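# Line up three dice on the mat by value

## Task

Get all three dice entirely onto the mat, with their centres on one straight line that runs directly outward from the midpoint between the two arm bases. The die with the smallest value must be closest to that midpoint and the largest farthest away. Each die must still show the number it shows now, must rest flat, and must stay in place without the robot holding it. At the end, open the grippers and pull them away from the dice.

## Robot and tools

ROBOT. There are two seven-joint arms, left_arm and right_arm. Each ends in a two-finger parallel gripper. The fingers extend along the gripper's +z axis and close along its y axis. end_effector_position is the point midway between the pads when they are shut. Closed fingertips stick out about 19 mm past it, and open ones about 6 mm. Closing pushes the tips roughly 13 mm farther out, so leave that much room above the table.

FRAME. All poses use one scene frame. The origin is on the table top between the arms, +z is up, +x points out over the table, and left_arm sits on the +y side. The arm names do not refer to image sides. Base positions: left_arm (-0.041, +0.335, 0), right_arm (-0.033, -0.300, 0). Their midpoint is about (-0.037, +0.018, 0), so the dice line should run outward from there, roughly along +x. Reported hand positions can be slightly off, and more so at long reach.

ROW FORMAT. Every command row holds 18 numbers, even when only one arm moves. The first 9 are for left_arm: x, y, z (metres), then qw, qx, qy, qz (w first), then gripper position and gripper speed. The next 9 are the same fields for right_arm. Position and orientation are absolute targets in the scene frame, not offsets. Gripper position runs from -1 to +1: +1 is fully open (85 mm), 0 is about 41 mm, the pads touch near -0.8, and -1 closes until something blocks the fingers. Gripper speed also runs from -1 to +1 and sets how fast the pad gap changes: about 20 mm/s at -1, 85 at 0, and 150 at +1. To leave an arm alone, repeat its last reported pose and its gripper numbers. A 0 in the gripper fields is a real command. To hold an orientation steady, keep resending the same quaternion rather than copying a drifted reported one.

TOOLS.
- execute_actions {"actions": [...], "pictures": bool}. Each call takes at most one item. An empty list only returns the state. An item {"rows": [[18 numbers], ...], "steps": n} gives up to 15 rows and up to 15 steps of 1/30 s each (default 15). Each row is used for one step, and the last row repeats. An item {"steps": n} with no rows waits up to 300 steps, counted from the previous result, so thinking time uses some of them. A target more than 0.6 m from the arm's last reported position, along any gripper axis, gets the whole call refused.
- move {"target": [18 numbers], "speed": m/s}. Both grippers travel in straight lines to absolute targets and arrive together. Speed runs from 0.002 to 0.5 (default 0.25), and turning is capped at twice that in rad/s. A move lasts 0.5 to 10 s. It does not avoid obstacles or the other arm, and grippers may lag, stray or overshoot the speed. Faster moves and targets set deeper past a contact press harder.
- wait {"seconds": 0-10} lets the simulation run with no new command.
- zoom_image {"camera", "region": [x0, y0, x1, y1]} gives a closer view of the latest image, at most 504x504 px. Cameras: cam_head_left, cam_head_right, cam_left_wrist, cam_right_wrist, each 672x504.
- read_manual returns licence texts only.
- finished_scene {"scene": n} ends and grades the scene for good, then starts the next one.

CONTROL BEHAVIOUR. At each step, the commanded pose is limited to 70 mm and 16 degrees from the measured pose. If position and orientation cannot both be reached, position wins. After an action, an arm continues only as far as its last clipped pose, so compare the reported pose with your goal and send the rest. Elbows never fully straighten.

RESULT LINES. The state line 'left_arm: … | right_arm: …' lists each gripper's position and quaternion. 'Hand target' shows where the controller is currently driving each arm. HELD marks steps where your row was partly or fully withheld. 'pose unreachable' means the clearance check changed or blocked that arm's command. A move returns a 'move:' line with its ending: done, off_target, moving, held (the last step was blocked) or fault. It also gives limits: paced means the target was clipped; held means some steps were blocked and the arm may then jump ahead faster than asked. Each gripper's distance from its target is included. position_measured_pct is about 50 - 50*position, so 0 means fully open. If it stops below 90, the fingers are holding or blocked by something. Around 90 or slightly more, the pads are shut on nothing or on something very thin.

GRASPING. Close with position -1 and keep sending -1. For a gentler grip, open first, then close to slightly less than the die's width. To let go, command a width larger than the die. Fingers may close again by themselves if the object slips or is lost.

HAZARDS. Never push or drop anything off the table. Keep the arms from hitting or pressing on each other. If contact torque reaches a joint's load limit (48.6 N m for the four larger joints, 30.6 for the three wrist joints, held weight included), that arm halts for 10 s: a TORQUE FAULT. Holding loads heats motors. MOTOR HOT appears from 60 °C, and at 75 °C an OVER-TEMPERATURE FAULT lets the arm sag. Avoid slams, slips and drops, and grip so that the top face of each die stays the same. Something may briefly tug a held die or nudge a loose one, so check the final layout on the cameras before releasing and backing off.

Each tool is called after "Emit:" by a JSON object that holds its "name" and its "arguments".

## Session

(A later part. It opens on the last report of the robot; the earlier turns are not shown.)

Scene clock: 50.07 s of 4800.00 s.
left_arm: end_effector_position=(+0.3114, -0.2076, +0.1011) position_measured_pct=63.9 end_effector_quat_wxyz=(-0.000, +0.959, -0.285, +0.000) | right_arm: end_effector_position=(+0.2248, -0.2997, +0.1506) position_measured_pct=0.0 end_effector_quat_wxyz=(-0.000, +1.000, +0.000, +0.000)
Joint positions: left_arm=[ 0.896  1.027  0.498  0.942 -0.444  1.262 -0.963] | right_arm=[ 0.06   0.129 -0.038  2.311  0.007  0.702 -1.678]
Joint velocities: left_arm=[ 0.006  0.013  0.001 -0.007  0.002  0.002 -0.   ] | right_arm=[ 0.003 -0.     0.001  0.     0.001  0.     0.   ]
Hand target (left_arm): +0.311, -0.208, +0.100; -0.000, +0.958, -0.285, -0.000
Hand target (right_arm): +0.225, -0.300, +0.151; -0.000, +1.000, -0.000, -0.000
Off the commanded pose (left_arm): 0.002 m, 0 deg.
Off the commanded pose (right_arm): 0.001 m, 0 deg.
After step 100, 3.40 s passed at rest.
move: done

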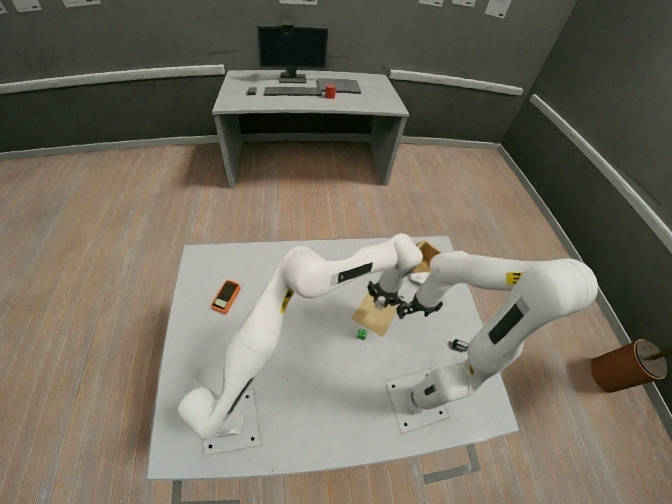

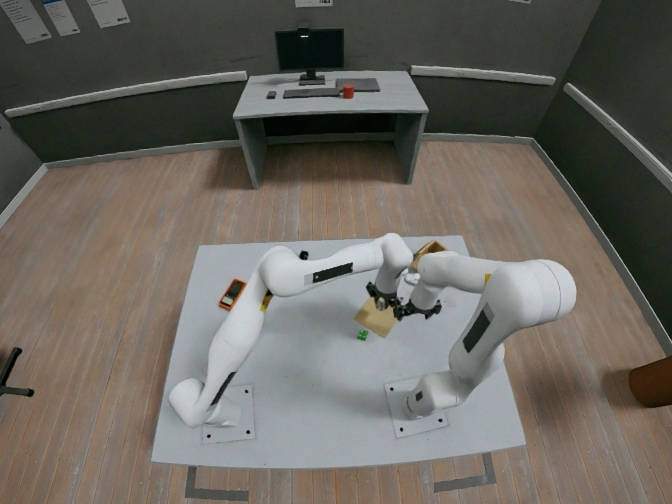

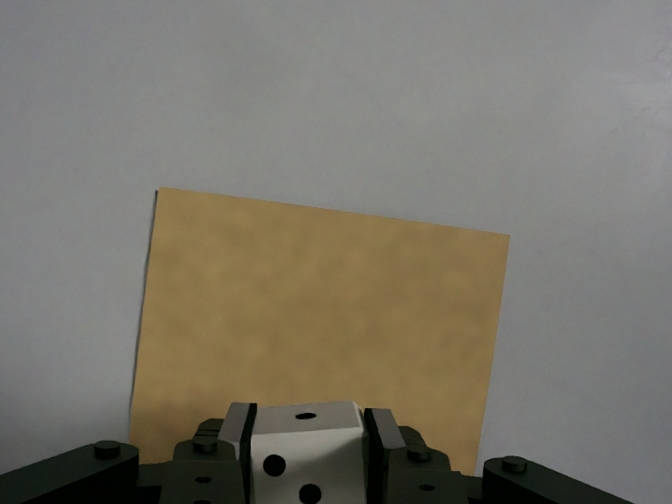

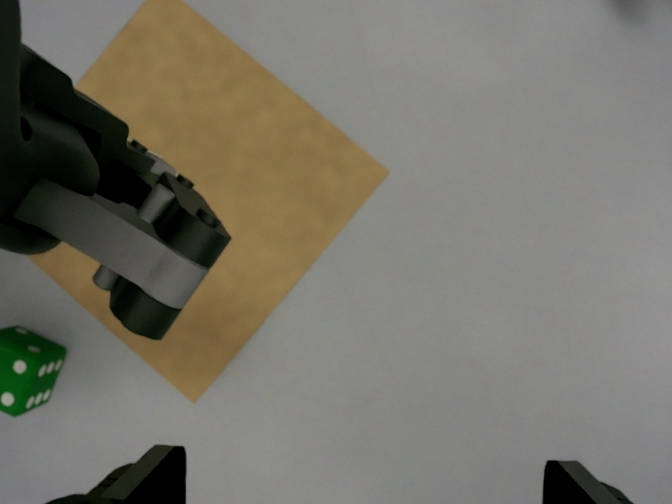

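Emit:
{"name": "move", "arguments": {"target": [0.31,-0.208,0.027,0,0.959,-0.284,0,-1,0,0.226,-0.33,0.15,0,1,0,0,1,0], "speed": 0.1}}

Emit:
{"name": "move", "arguments": {"target": [0.31,-0.208,0.027,0,0.959,-0.284,0,0.6,0,0.226,-0.33,0.15,0,1,0,0,1,0]}}

Emit:
{"name": "move", "arguments": {"target": [0.31,-0.208,0.12,0,0.959,-0.284,0,1,0,0.226,-0.33,0.15,0,1,0,0,1,0]}}

Emit:
{"name": "move", "arguments": {"target": [0.40,0.1,0.2,0,1,0,0,1,0,0.226,-0.16,0.18,0,1,0,0,1,0]}}

Scene clock: 54.57 s of 4800.00 s.
left_arm: end_effector_position=(+0.3111, -0.2091, +0.0305) position_measured_pct=63.9 end_effector_quat_wxyz=(+0.001, +0.959, -0.284, +0.002) | right_arm: end_effector_position=(+0.2258, -0.3298, +0.1500) position_measured_pct=0.0 end_effector_quat_wxyz=(-0.000, +1.000, +0.000, +0.000)
Joint positions: left_arm=[ 0.899  1.108  0.472  1.003 -0.47   1.119 -0.934] | right_arm=[ 0.14   0.136  0.003  2.306 -0.001  0.7   -1.551]
Joint velocities: left_arm=[ 0.001 -0.     0.     0.     0.001 -0.     0.   ] | right_arm=[ 0.001  0.001  0.004  0.001 -0.001 -0.    -0.001]
Hand target (left_arm): +0.310, -0.208, +0.027; -0.000, +0.959, -0.284, +0.000
Hand target (right_arm): +0.226, -0.330, +0.150; -0.000, +1.000, -0.000, -0.000
Off the commanded pose (left_arm): 0.004 m, 0 deg.
Off the commanded pose (right_arm): 0.000 m, 0 deg.
After step 90, 0.47 s passed at rest.
move: off_target (left_arm)

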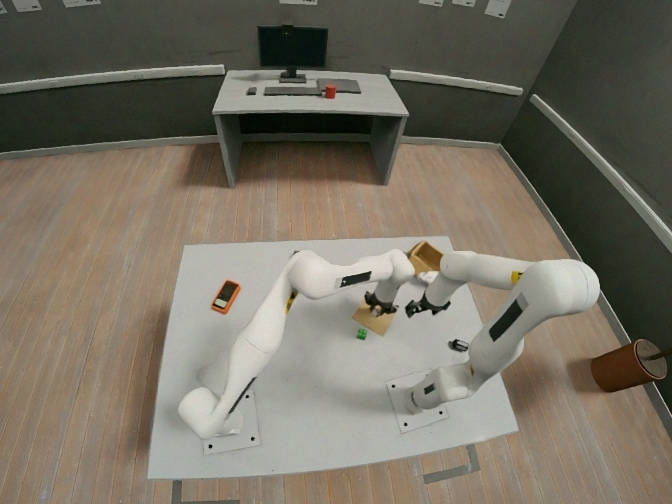

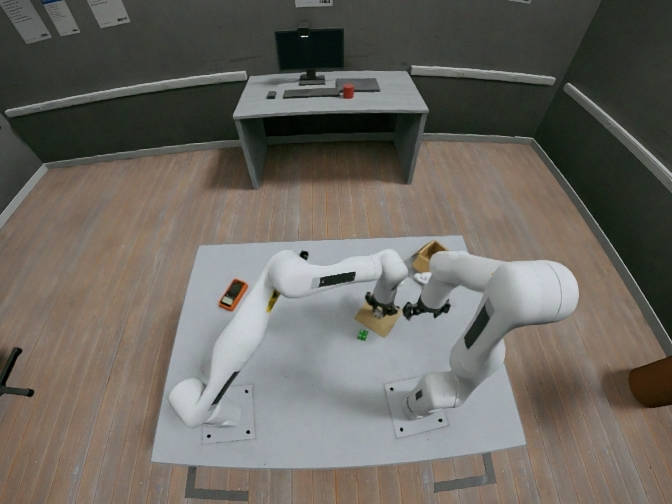

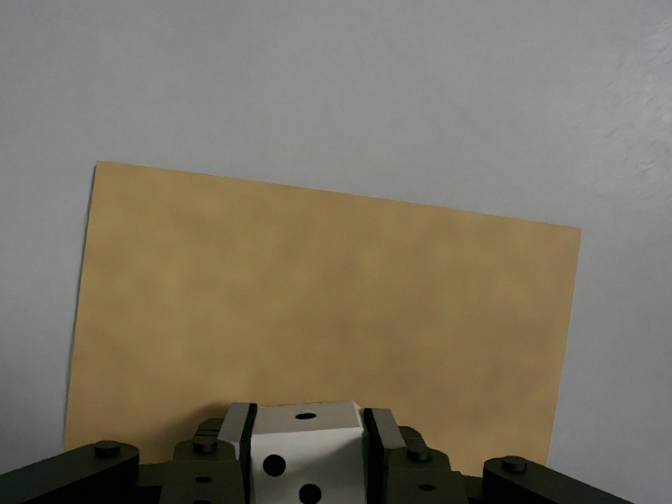

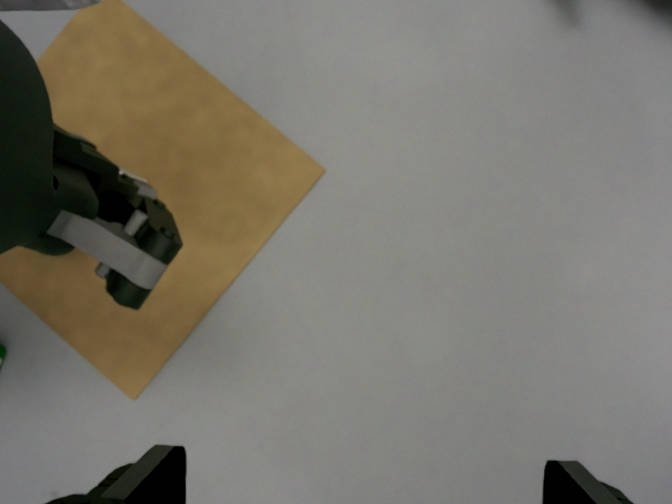

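Scene clock: 55.43 s of 4800.00 s.
left_arm: end_effector_position=(+0.3100, -0.2080, +0.0270) position_measured_pct=19.8 end_effector_quat_wxyz=(+0.000, +0.959, -0.284, +0.000) | right_arm: end_effector_position=(+0.2260, -0.3300, +0.1500) position_measured_pct=0.0 end_effector_quat_wxyz=(-0.000, +1.000, +0.000, +0.000)
Joint positions: left_arm=[ 0.899  1.113  0.471  1.005 -0.47   1.118 -0.934] | right_arm=[ 0.14   0.136  0.003  2.305 -0.001  0.7   -1.551]
Joint velocities: left_arm=[ 0.     0.001 -0.    -0.001 -0.002 -0.001  0.001] | right_arm=[-0.001 -0.001  0.001  0.001 -0.    -0.     0.   ]
Hand target (left_arm): +0.310, -0.208, +0.027; +0.000, +0.959, -0.284, -0.000
Hand target (right_arm): +0.226, -0.330, +0.150; -0.000, +1.000, +0.000, +0.000
Off the commanded pose (left_arm): 0.000 m, 0 deg.
Off the commanded pose (right_arm): 0.000 m, 0 deg.
move: done

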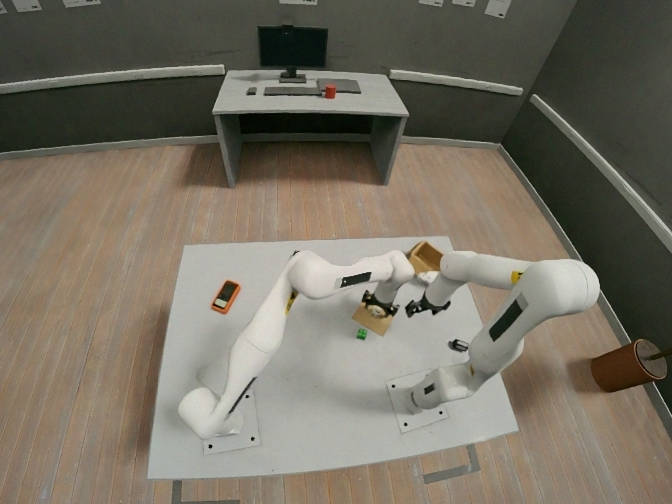

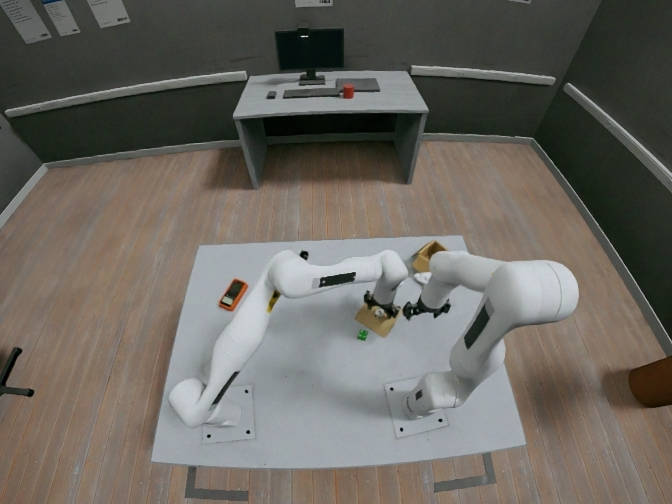

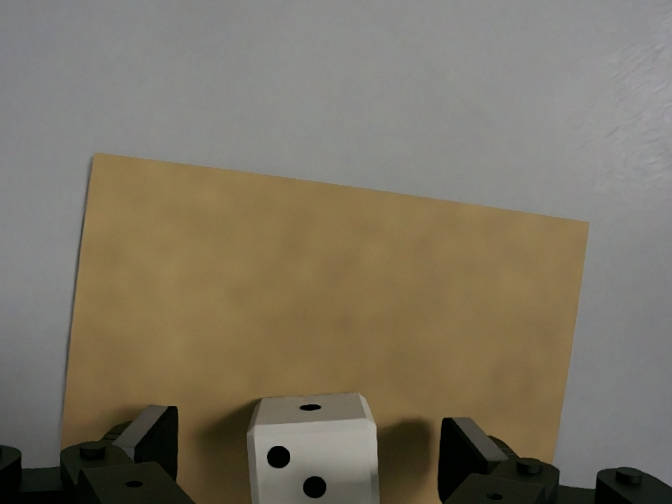

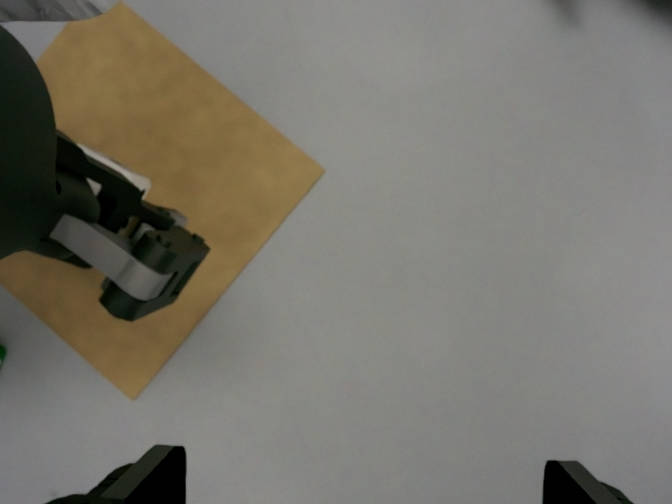

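Scene clock: 56.20 s of 4800.00 s.
left_arm: end_effector_position=(+0.3100, -0.2081, +0.1199) position_measured_pct=0.0 end_effector_quat_wxyz=(+0.000, +0.959, -0.284, -0.000) | right_arm: end_effector_position=(+0.2260, -0.3300, +0.1500) position_measured_pct=0.0 end_effector_quat_wxyz=(+0.000, +1.000, +0.000, +0.000)
Joint positions: left_arm=[ 0.9    1.008  0.503  0.919 -0.436  1.302 -0.966] | right_arm=[ 0.14   0.136  0.003  2.305 -0.001  0.7   -1.551]
Joint velocities: left_arm=[ 0.002 -0.001 -0.    -0.001 -0.    -0.     0.   ] | right_arm=[ 0.002  0.001  0.    -0.001  0.001  0.     0.   ]
Hand target (left_arm): +0.310, -0.208, +0.120; +0.000, +0.959, -0.284, -0.000
Hand target (right_arm): +0.226, -0.330, +0.150; +0.000, +1.000, +0.000, -0.000
Off the commanded pose (left_arm): 0.000 m, 0 deg.
Off the commanded pose (right_arm): 0.000 m, 0 deg.
move: done

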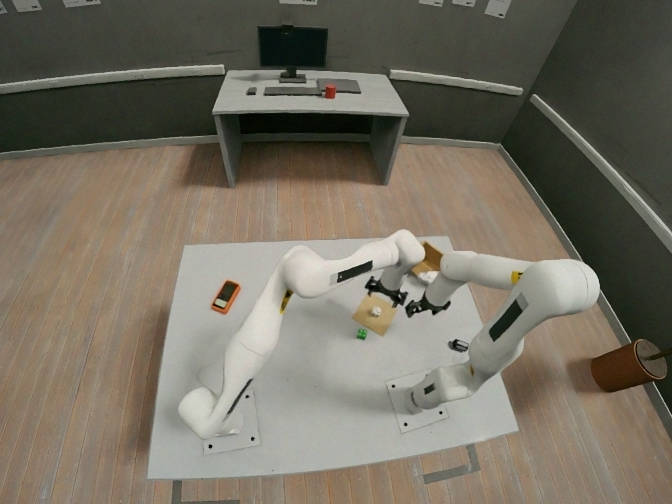

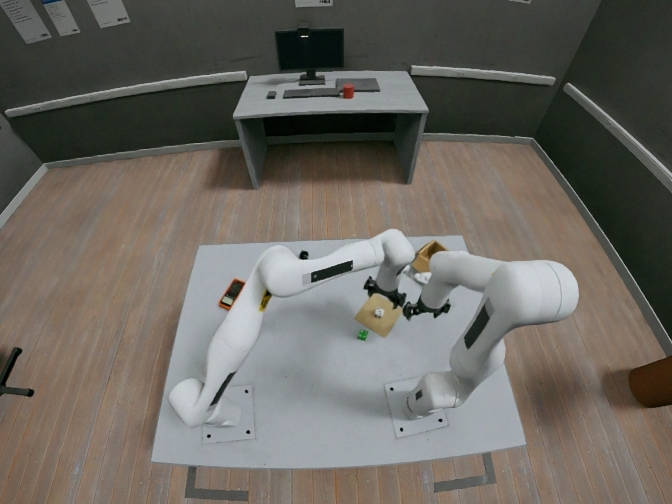

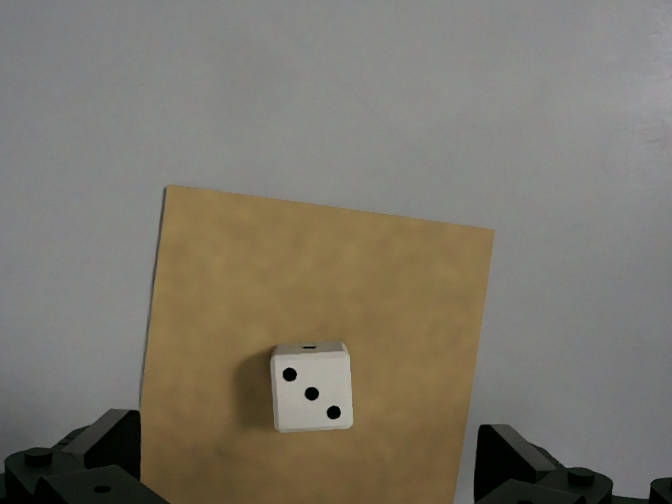

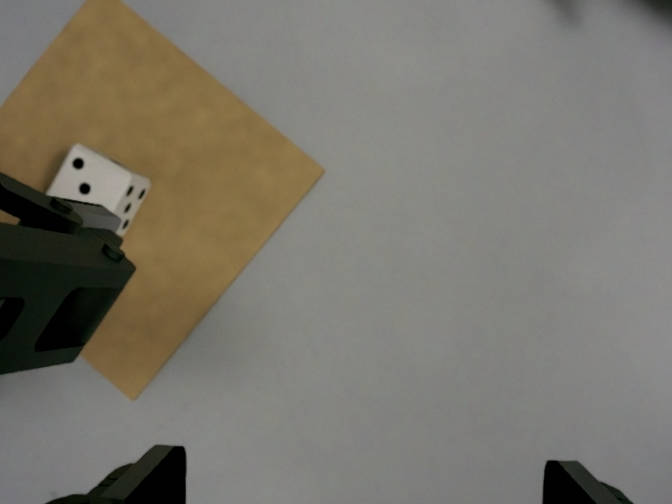

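Scene clock: 57.90 s of 4800.00 s.
left_arm: end_effector_position=(+0.3983, +0.0992, +0.1995) position_measured_pct=0.0 end_effector_quat_wxyz=(+0.001, +1.000, +0.000, -0.001) | right_arm: end_effector_position=(+0.2273, -0.1607, +0.1798) position_measured_pct=0.0 end_effector_quat_wxyz=(+0.001, +1.000, -0.000, +0.000)
Joint positions: left_arm=[ 0.309  0.565  0.42   1.492 -0.241  1.137 -0.925] | right_arm=[-0.26   0.151 -0.217  2.152  0.045  0.843 -2.201]
Joint velocities: left_arm=[-0.009 -0.007 -0.006  0.001  0.004  0.    -0.003] | right_arm=[-0.005  0.002 -0.005  0.001  0.003  0.    -0.001]
Hand target (left_arm): +0.399, +0.100, +0.200; +0.001, +1.000, +0.001, -0.000
Hand target (right_arm): +0.227, -0.161, +0.180; +0.001, +1.000, +0.000, +0.000
Off the commanded pose (left_arm): 0.002 m, 0 deg.
Off the commanded pose (right_arm): 0.001 m, 0 deg.
move: done

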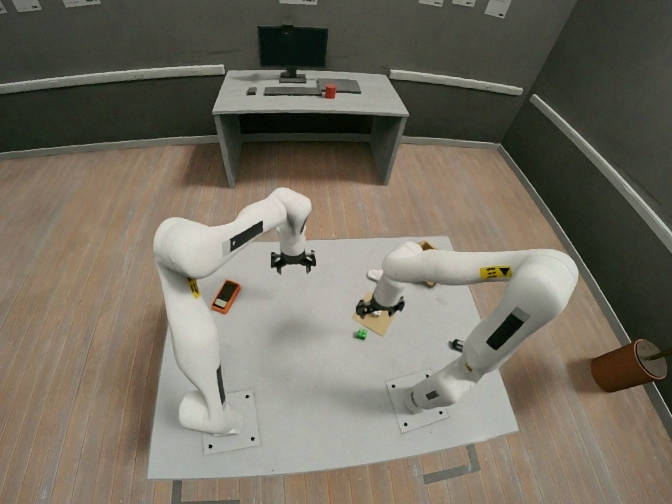

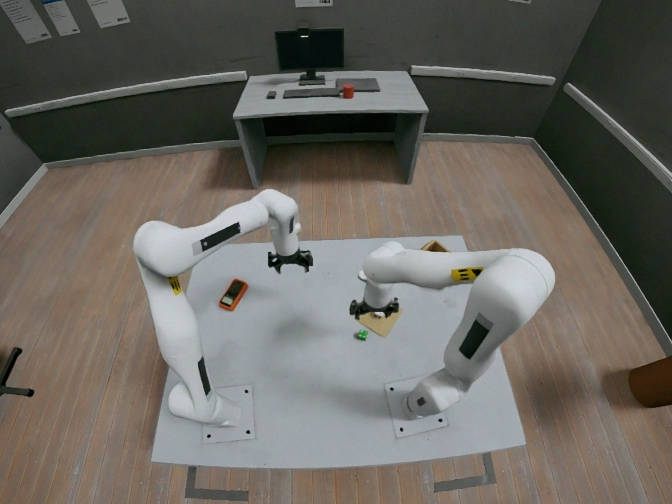

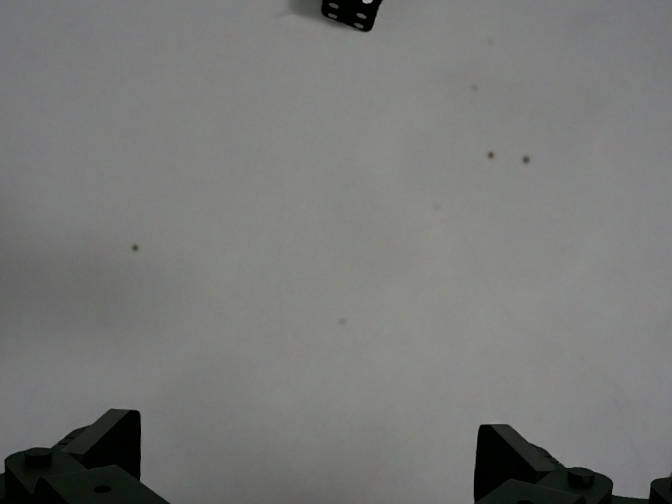

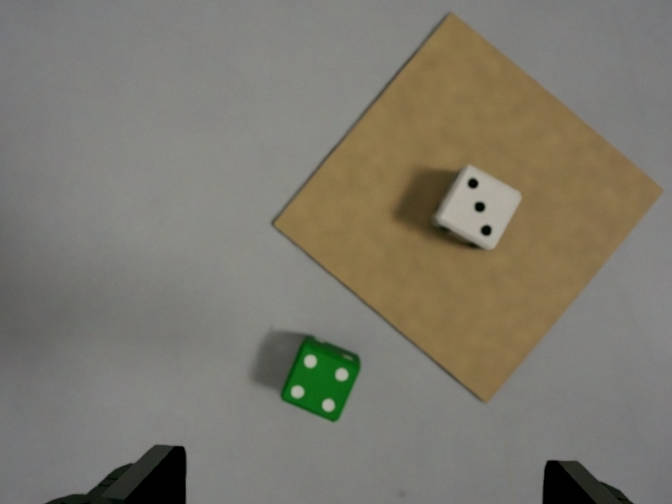

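Emit:
{"name": "move", "arguments": {"target": [0.52,0.07,0.12,0,1,0,0,1,0,0.226,-0.14,0.1,0,0.985,-0.174,0,1,0]}}

Scene clock: 66.43 s of 4800.00 s.
left_arm: end_effector_position=(+0.5203, +0.0702, +0.1204) position_measured_pct=0.0 end_effector_quat_wxyz=(+0.000, +1.000, -0.000, +0.000) | right_arm: end_effector_position=(+0.2258, -0.1404, +0.1003) position_measured_pct=0.0 end_effector_quat_wxyz=(+0.000, +0.985, -0.174, +0.000)
Joint positions: left_arm=[ 0.365  0.921  0.375  1.065 -0.317  1.208 -0.984] | right_arm=[-0.392  0.346 -0.148  2.254  0.098  0.547 -2.661]
Joint velocities: left_arm=[ 0.001  0.004  0.    -0.001 -0.001  0.    -0.001] | right_arm=[-0.002  0.002 -0.001 -0.     0.002  0.    -0.001]
Hand target (left_arm): +0.520, +0.070, +0.120; +0.000, +1.000, -0.000, +0.000
Hand target (right_arm): +0.226, -0.140, +0.100; +0.000, +0.985, -0.174, +0.000
Off the commanded pose (left_arm): 0.001 m, 0 deg.
Off the commanded pose (right_arm): 0.000 m, 0 deg.
After step 90, 4.30 s passed at rest.
move: done

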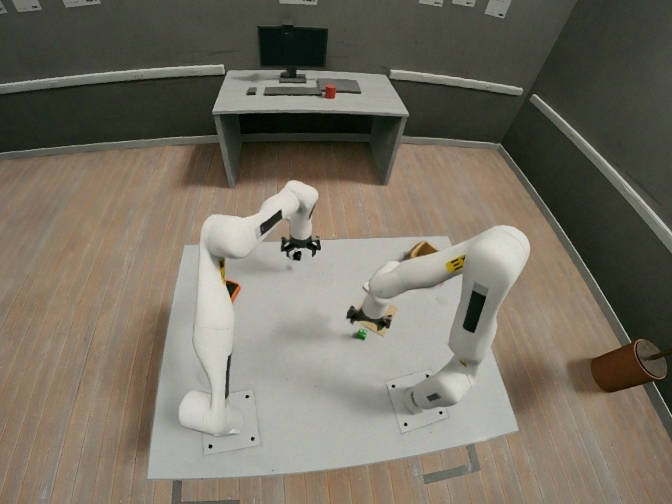

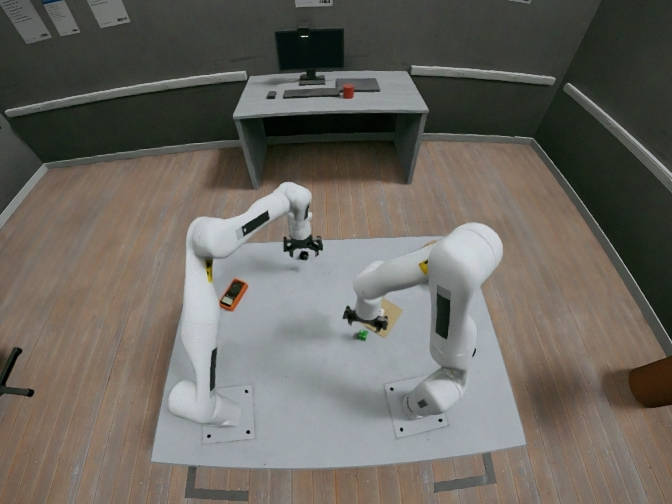

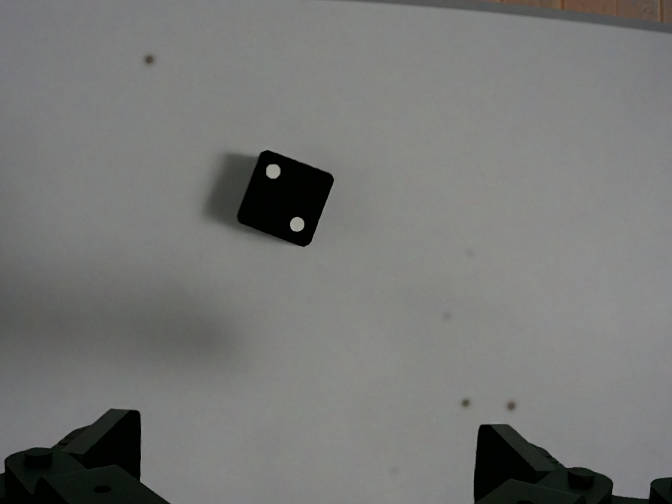

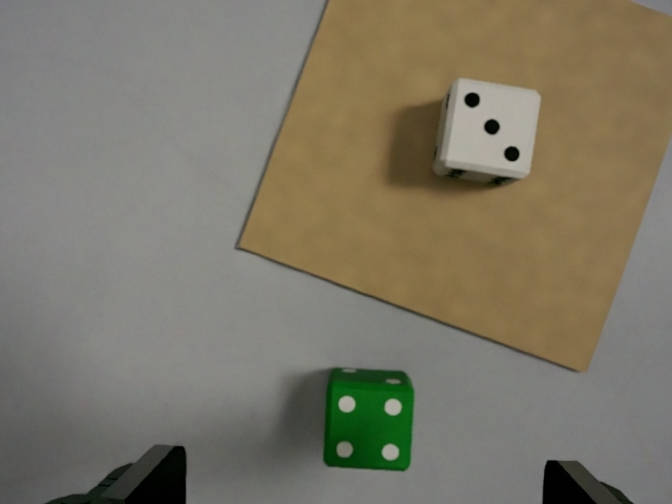

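Emit:
{"name": "move", "arguments": {"target": [0.56,0.09,0.09,0.038,0.961,-0.170,0.213,1,0,0.226,-0.14,0.025,0,0.985,-0.174,0,1,0], "speed": 0.15}}

Emit:
{"name": "move", "arguments": {"target": [0.56,0.09,0.09,0.038,0.961,-0.170,0.213,1,0,0.226,-0.14,0.025,0,0.985,-0.174,0,-1,0]}}

Emit:
{"name": "move", "arguments": {"target": [0.56,0.09,0.09,0.038,0.961,-0.170,0.213,1,0,0.226,-0.14,0.1,0,0.985,-0.174,0,-1,0]}}

Emit:
{"name": "move", "arguments": {"target": [0.56,0.09,0.09,0.038,0.961,-0.170,0.213,1,0,0.345,-0.231,0.1,0,0.959,-0.284,0,-1,0]}}

Scene clock: 78.07 s of 4800.00 s.
left_arm: end_effector_position=(+0.5602, +0.0908, +0.0894) position_measured_pct=0.0 end_effector_quat_wxyz=(+0.037, +0.962, -0.169, +0.213) | right_arm: end_effector_position=(+0.2259, -0.1403, +0.0254) position_measured_pct=0.0 end_effector_quat_wxyz=(+0.000, +0.985, -0.174, +0.000)
Joint positions: left_arm=[ 0.287  0.785  0.313  1.582 -0.563  0.411 -1.108] | right_arm=[-0.451  0.562 -0.079  2.323  0.165  0.261 -2.723]
Joint velocities: left_arm=[ 0.001 -0.002 -0.     0.002 -0.001 -0.001 -0.   ] | right_arm=[-0.001  0.004  0.     0.     0.     0.     0.   ]
Hand target (left_arm): +0.560, +0.091, +0.089; +0.037, +0.961, -0.169, +0.213
Hand target (right_arm): +0.226, -0.140, +0.025; +0.000, +0.985, -0.174, +0.000
Off the commanded pose (left_arm): 0.001 m, 0 deg.
Off the commanded pose (right_arm): 0.001 m, 0 deg.
After step 90, 6.47 s passed at rest.
move: done

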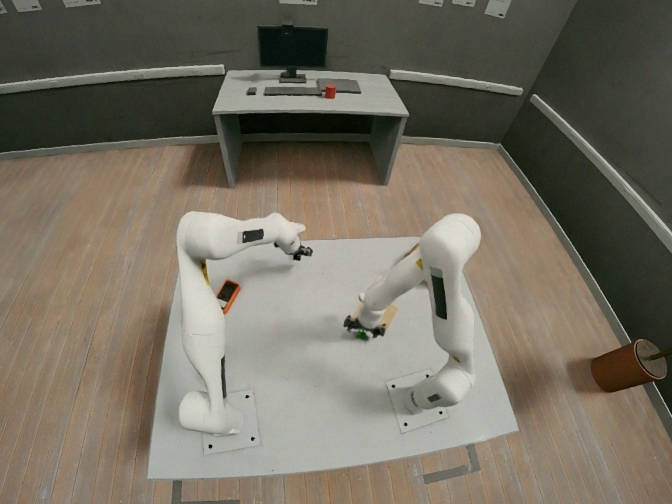

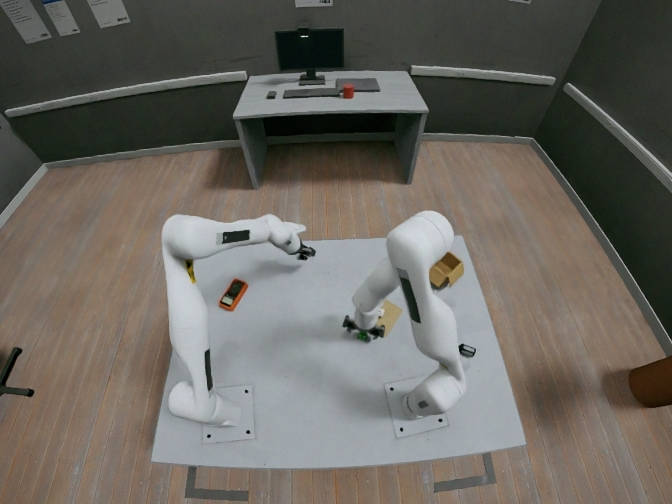

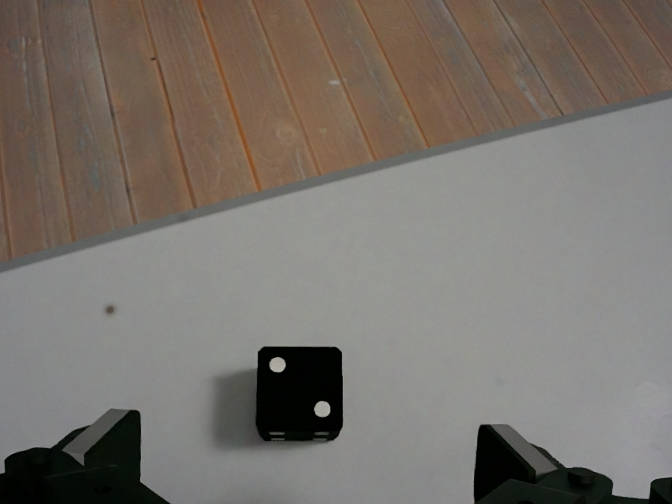

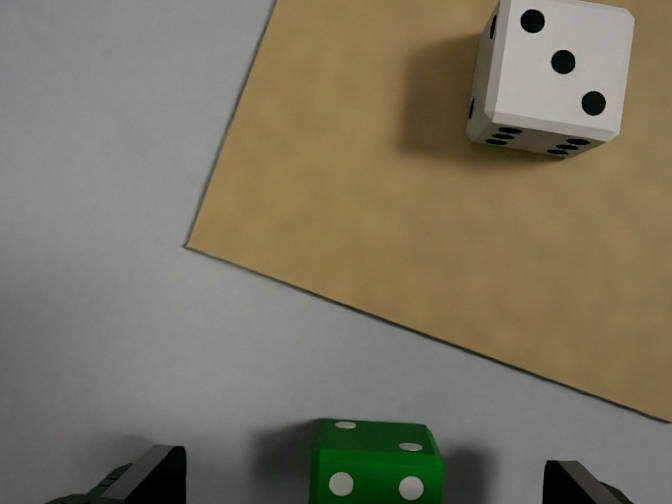

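Scene clock: 79.10 s of 4800.00 s.
left_arm: end_effector_position=(+0.5600, +0.0900, +0.0900) position_measured_pct=0.0 end_effector_quat_wxyz=(+0.038, +0.961, -0.170, +0.213) | right_arm: end_effector_position=(+0.2260, -0.1400, +0.0255) position_measured_pct=63.9 end_effector_quat_wxyz=(-0.000, +0.985, -0.174, +0.000)
Joint positions: left_arm=[ 0.285  0.784  0.317  1.581 -0.562  0.412 -1.11 ] | right_arm=[-0.451  0.562 -0.079  2.322  0.165  0.262 -2.722]
Joint velocities: left_arm=[-0.001  0.    -0.001  0.001  0.001  0.    -0.   ] | right_arm=[-0.    -0.001  0.     0.001  0.001 -0.     0.001]
Hand target (left_arm): +0.560, +0.090, +0.090; +0.038, +0.961, -0.170, +0.213
Hand target (right_arm): +0.226, -0.140, +0.025; +0.000, +0.985, -0.174, +0.000
Off the commanded pose (left_arm): 0.000 m, 0 deg.
Off the commanded pose (right_arm): 0.001 m, 0 deg.
move: done

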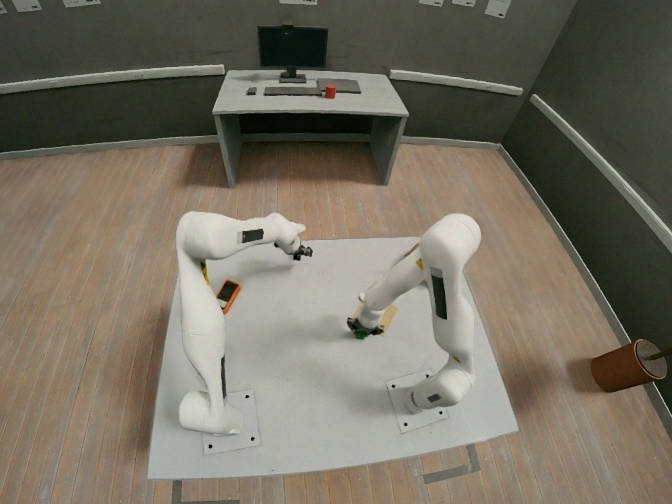

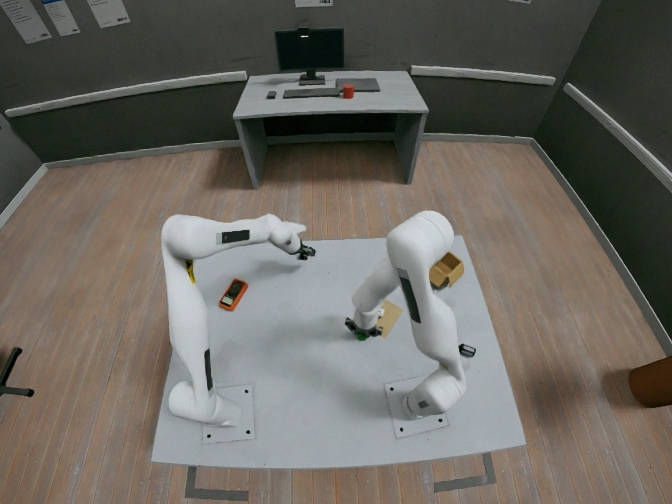

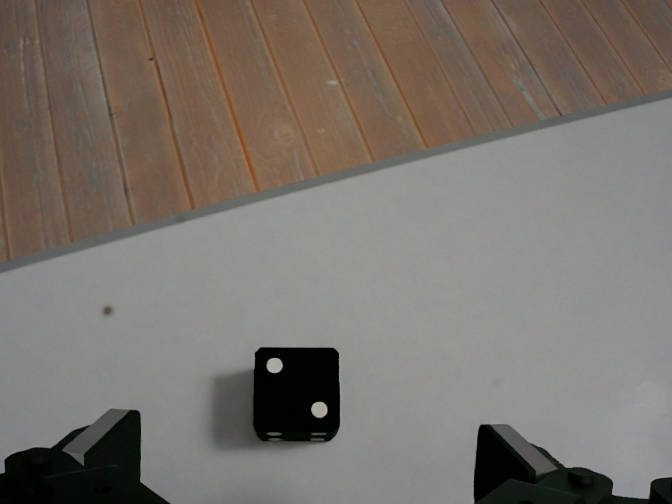

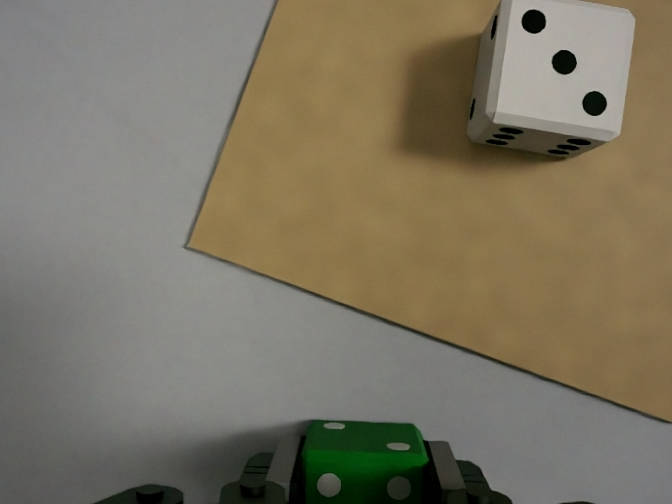

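Scene clock: 79.97 s of 4800.00 s.
left_arm: end_effector_position=(+0.5600, +0.0900, +0.0900) position_measured_pct=0.0 end_effector_quat_wxyz=(+0.038, +0.961, -0.170, +0.213) | right_arm: end_effector_position=(+0.2261, -0.1397, +0.0995) position_measured_pct=63.9 end_effector_quat_wxyz=(+0.000, +0.985, -0.174, -0.000)
Joint positions: left_arm=[ 0.285  0.784  0.317  1.581 -0.562  0.412 -1.11 ] | right_arm=[-0.394  0.349 -0.146  2.252  0.095  0.546 -2.657]
Joint velocities: left_arm=[-0.     0.    -0.001 -0.    -0.001 -0.001  0.   ] | right_arm=[ 0.001 -0.004  0.001  0.001 -0.002 -0.     0.002]
Hand target (left_arm): +0.560, +0.090, +0.090; +0.038, +0.961, -0.170, +0.213
Hand target (right_arm): +0.226, -0.140, +0.100; -0.000, +0.985, -0.174, -0.000
Off the commanded pose (left_arm): 0.000 m, 0 deg.
Off the commanded pose (right_arm): 0.001 m, 0 deg.
move: done

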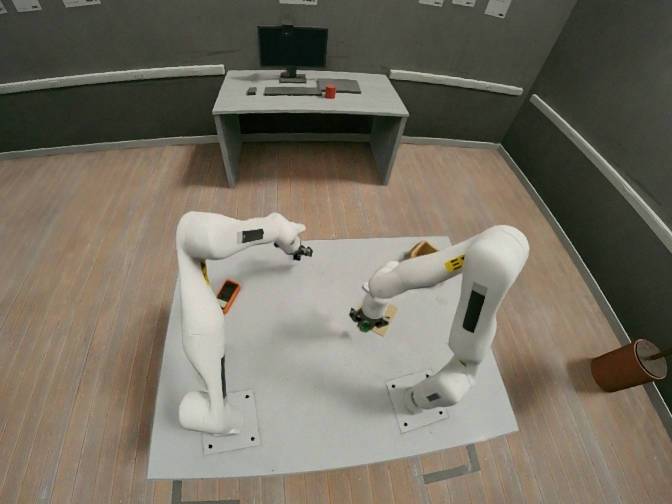

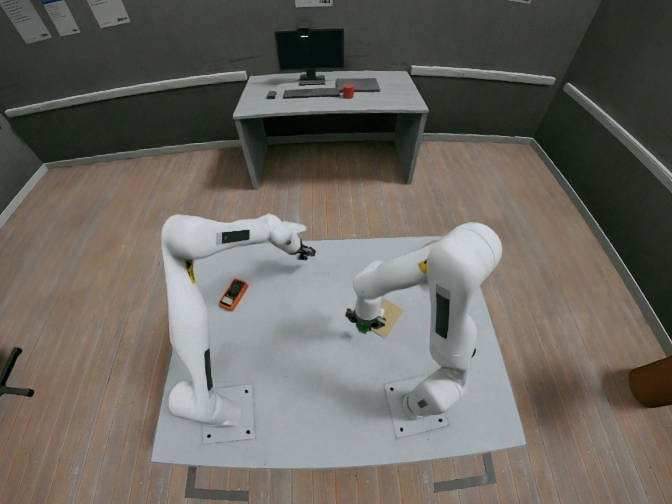

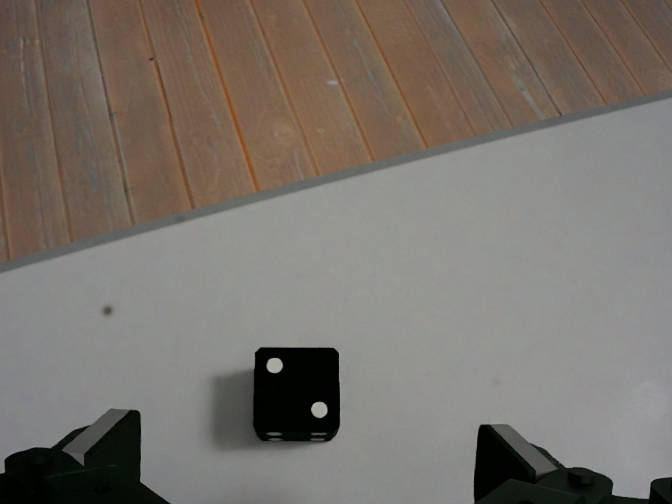

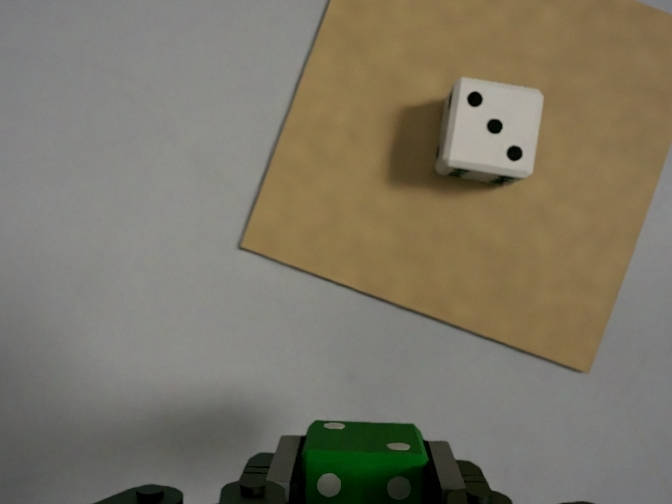

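Scene clock: 80.97 s of 4800.00 s.
left_arm: end_effector_position=(+0.5600, +0.0900, +0.0900) position_measured_pct=0.0 end_effector_quat_wxyz=(+0.038, +0.961, -0.170, +0.213) | right_arm: end_effector_position=(+0.3444, -0.2308, +0.0999) position_measured_pct=63.9 end_effector_quat_wxyz=(-0.000, +0.959, -0.283, +0.000)
Joint positions: left_arm=[ 0.285  0.784  0.317  1.581 -0.562  0.412 -1.11 ] | right_arm=[-0.08   0.471 -0.056  2.011  0.04   0.66  -2.432]
Joint velocities: left_arm=[-0.     0.001 -0.002  0.     0.001 -0.001 -0.   ] | right_arm=[ 0.006  0.008  0.005 -0.002 -0.005  0.     0.006]
Hand target (left_arm): +0.560, +0.090, +0.090; +0.038, +0.961, -0.170, +0.213
Hand target (right_arm): +0.344, -0.231, +0.100; -0.000, +0.959, -0.284, -0.000
Off the commanded pose (left_arm): 0.000 m, 0 deg.
Off the commanded pose (right_arm): 0.001 m, 0 deg.
move: done

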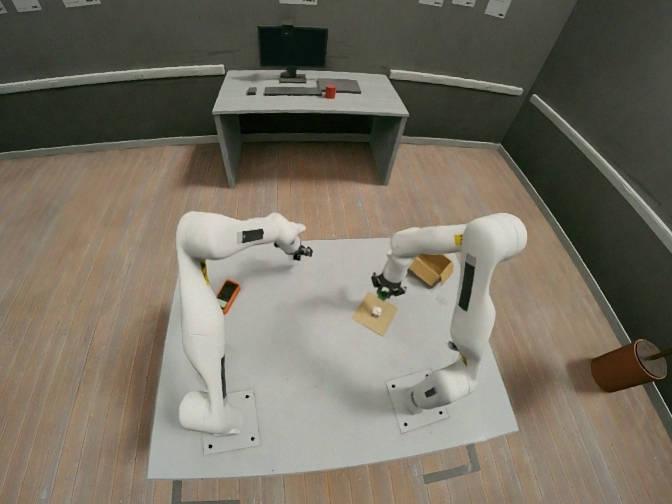

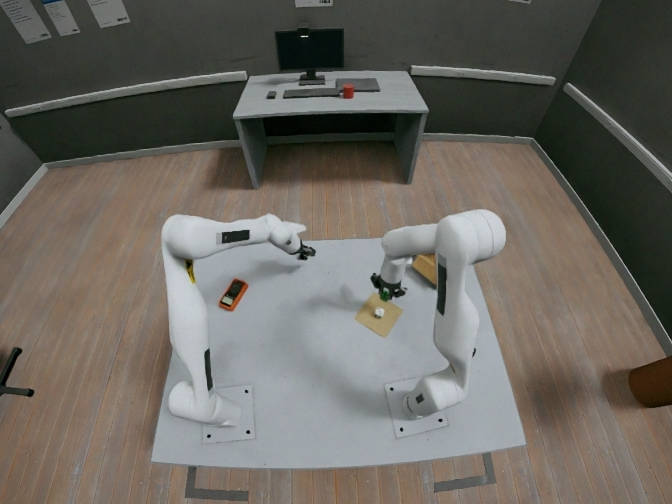

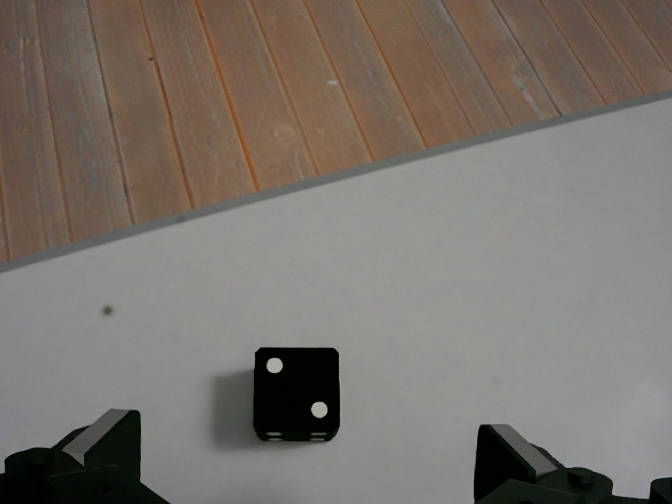

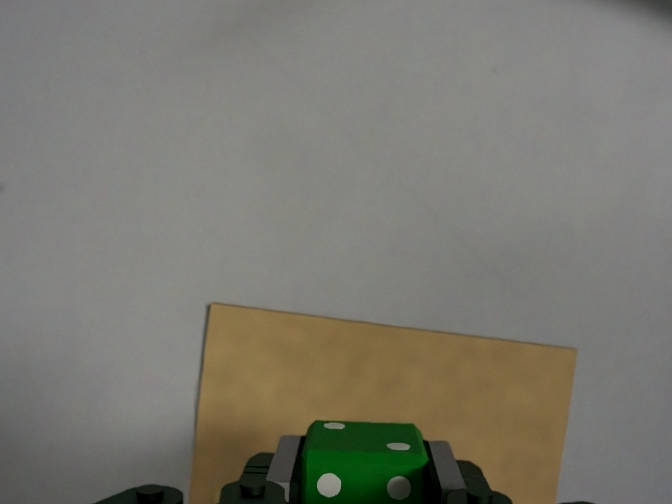

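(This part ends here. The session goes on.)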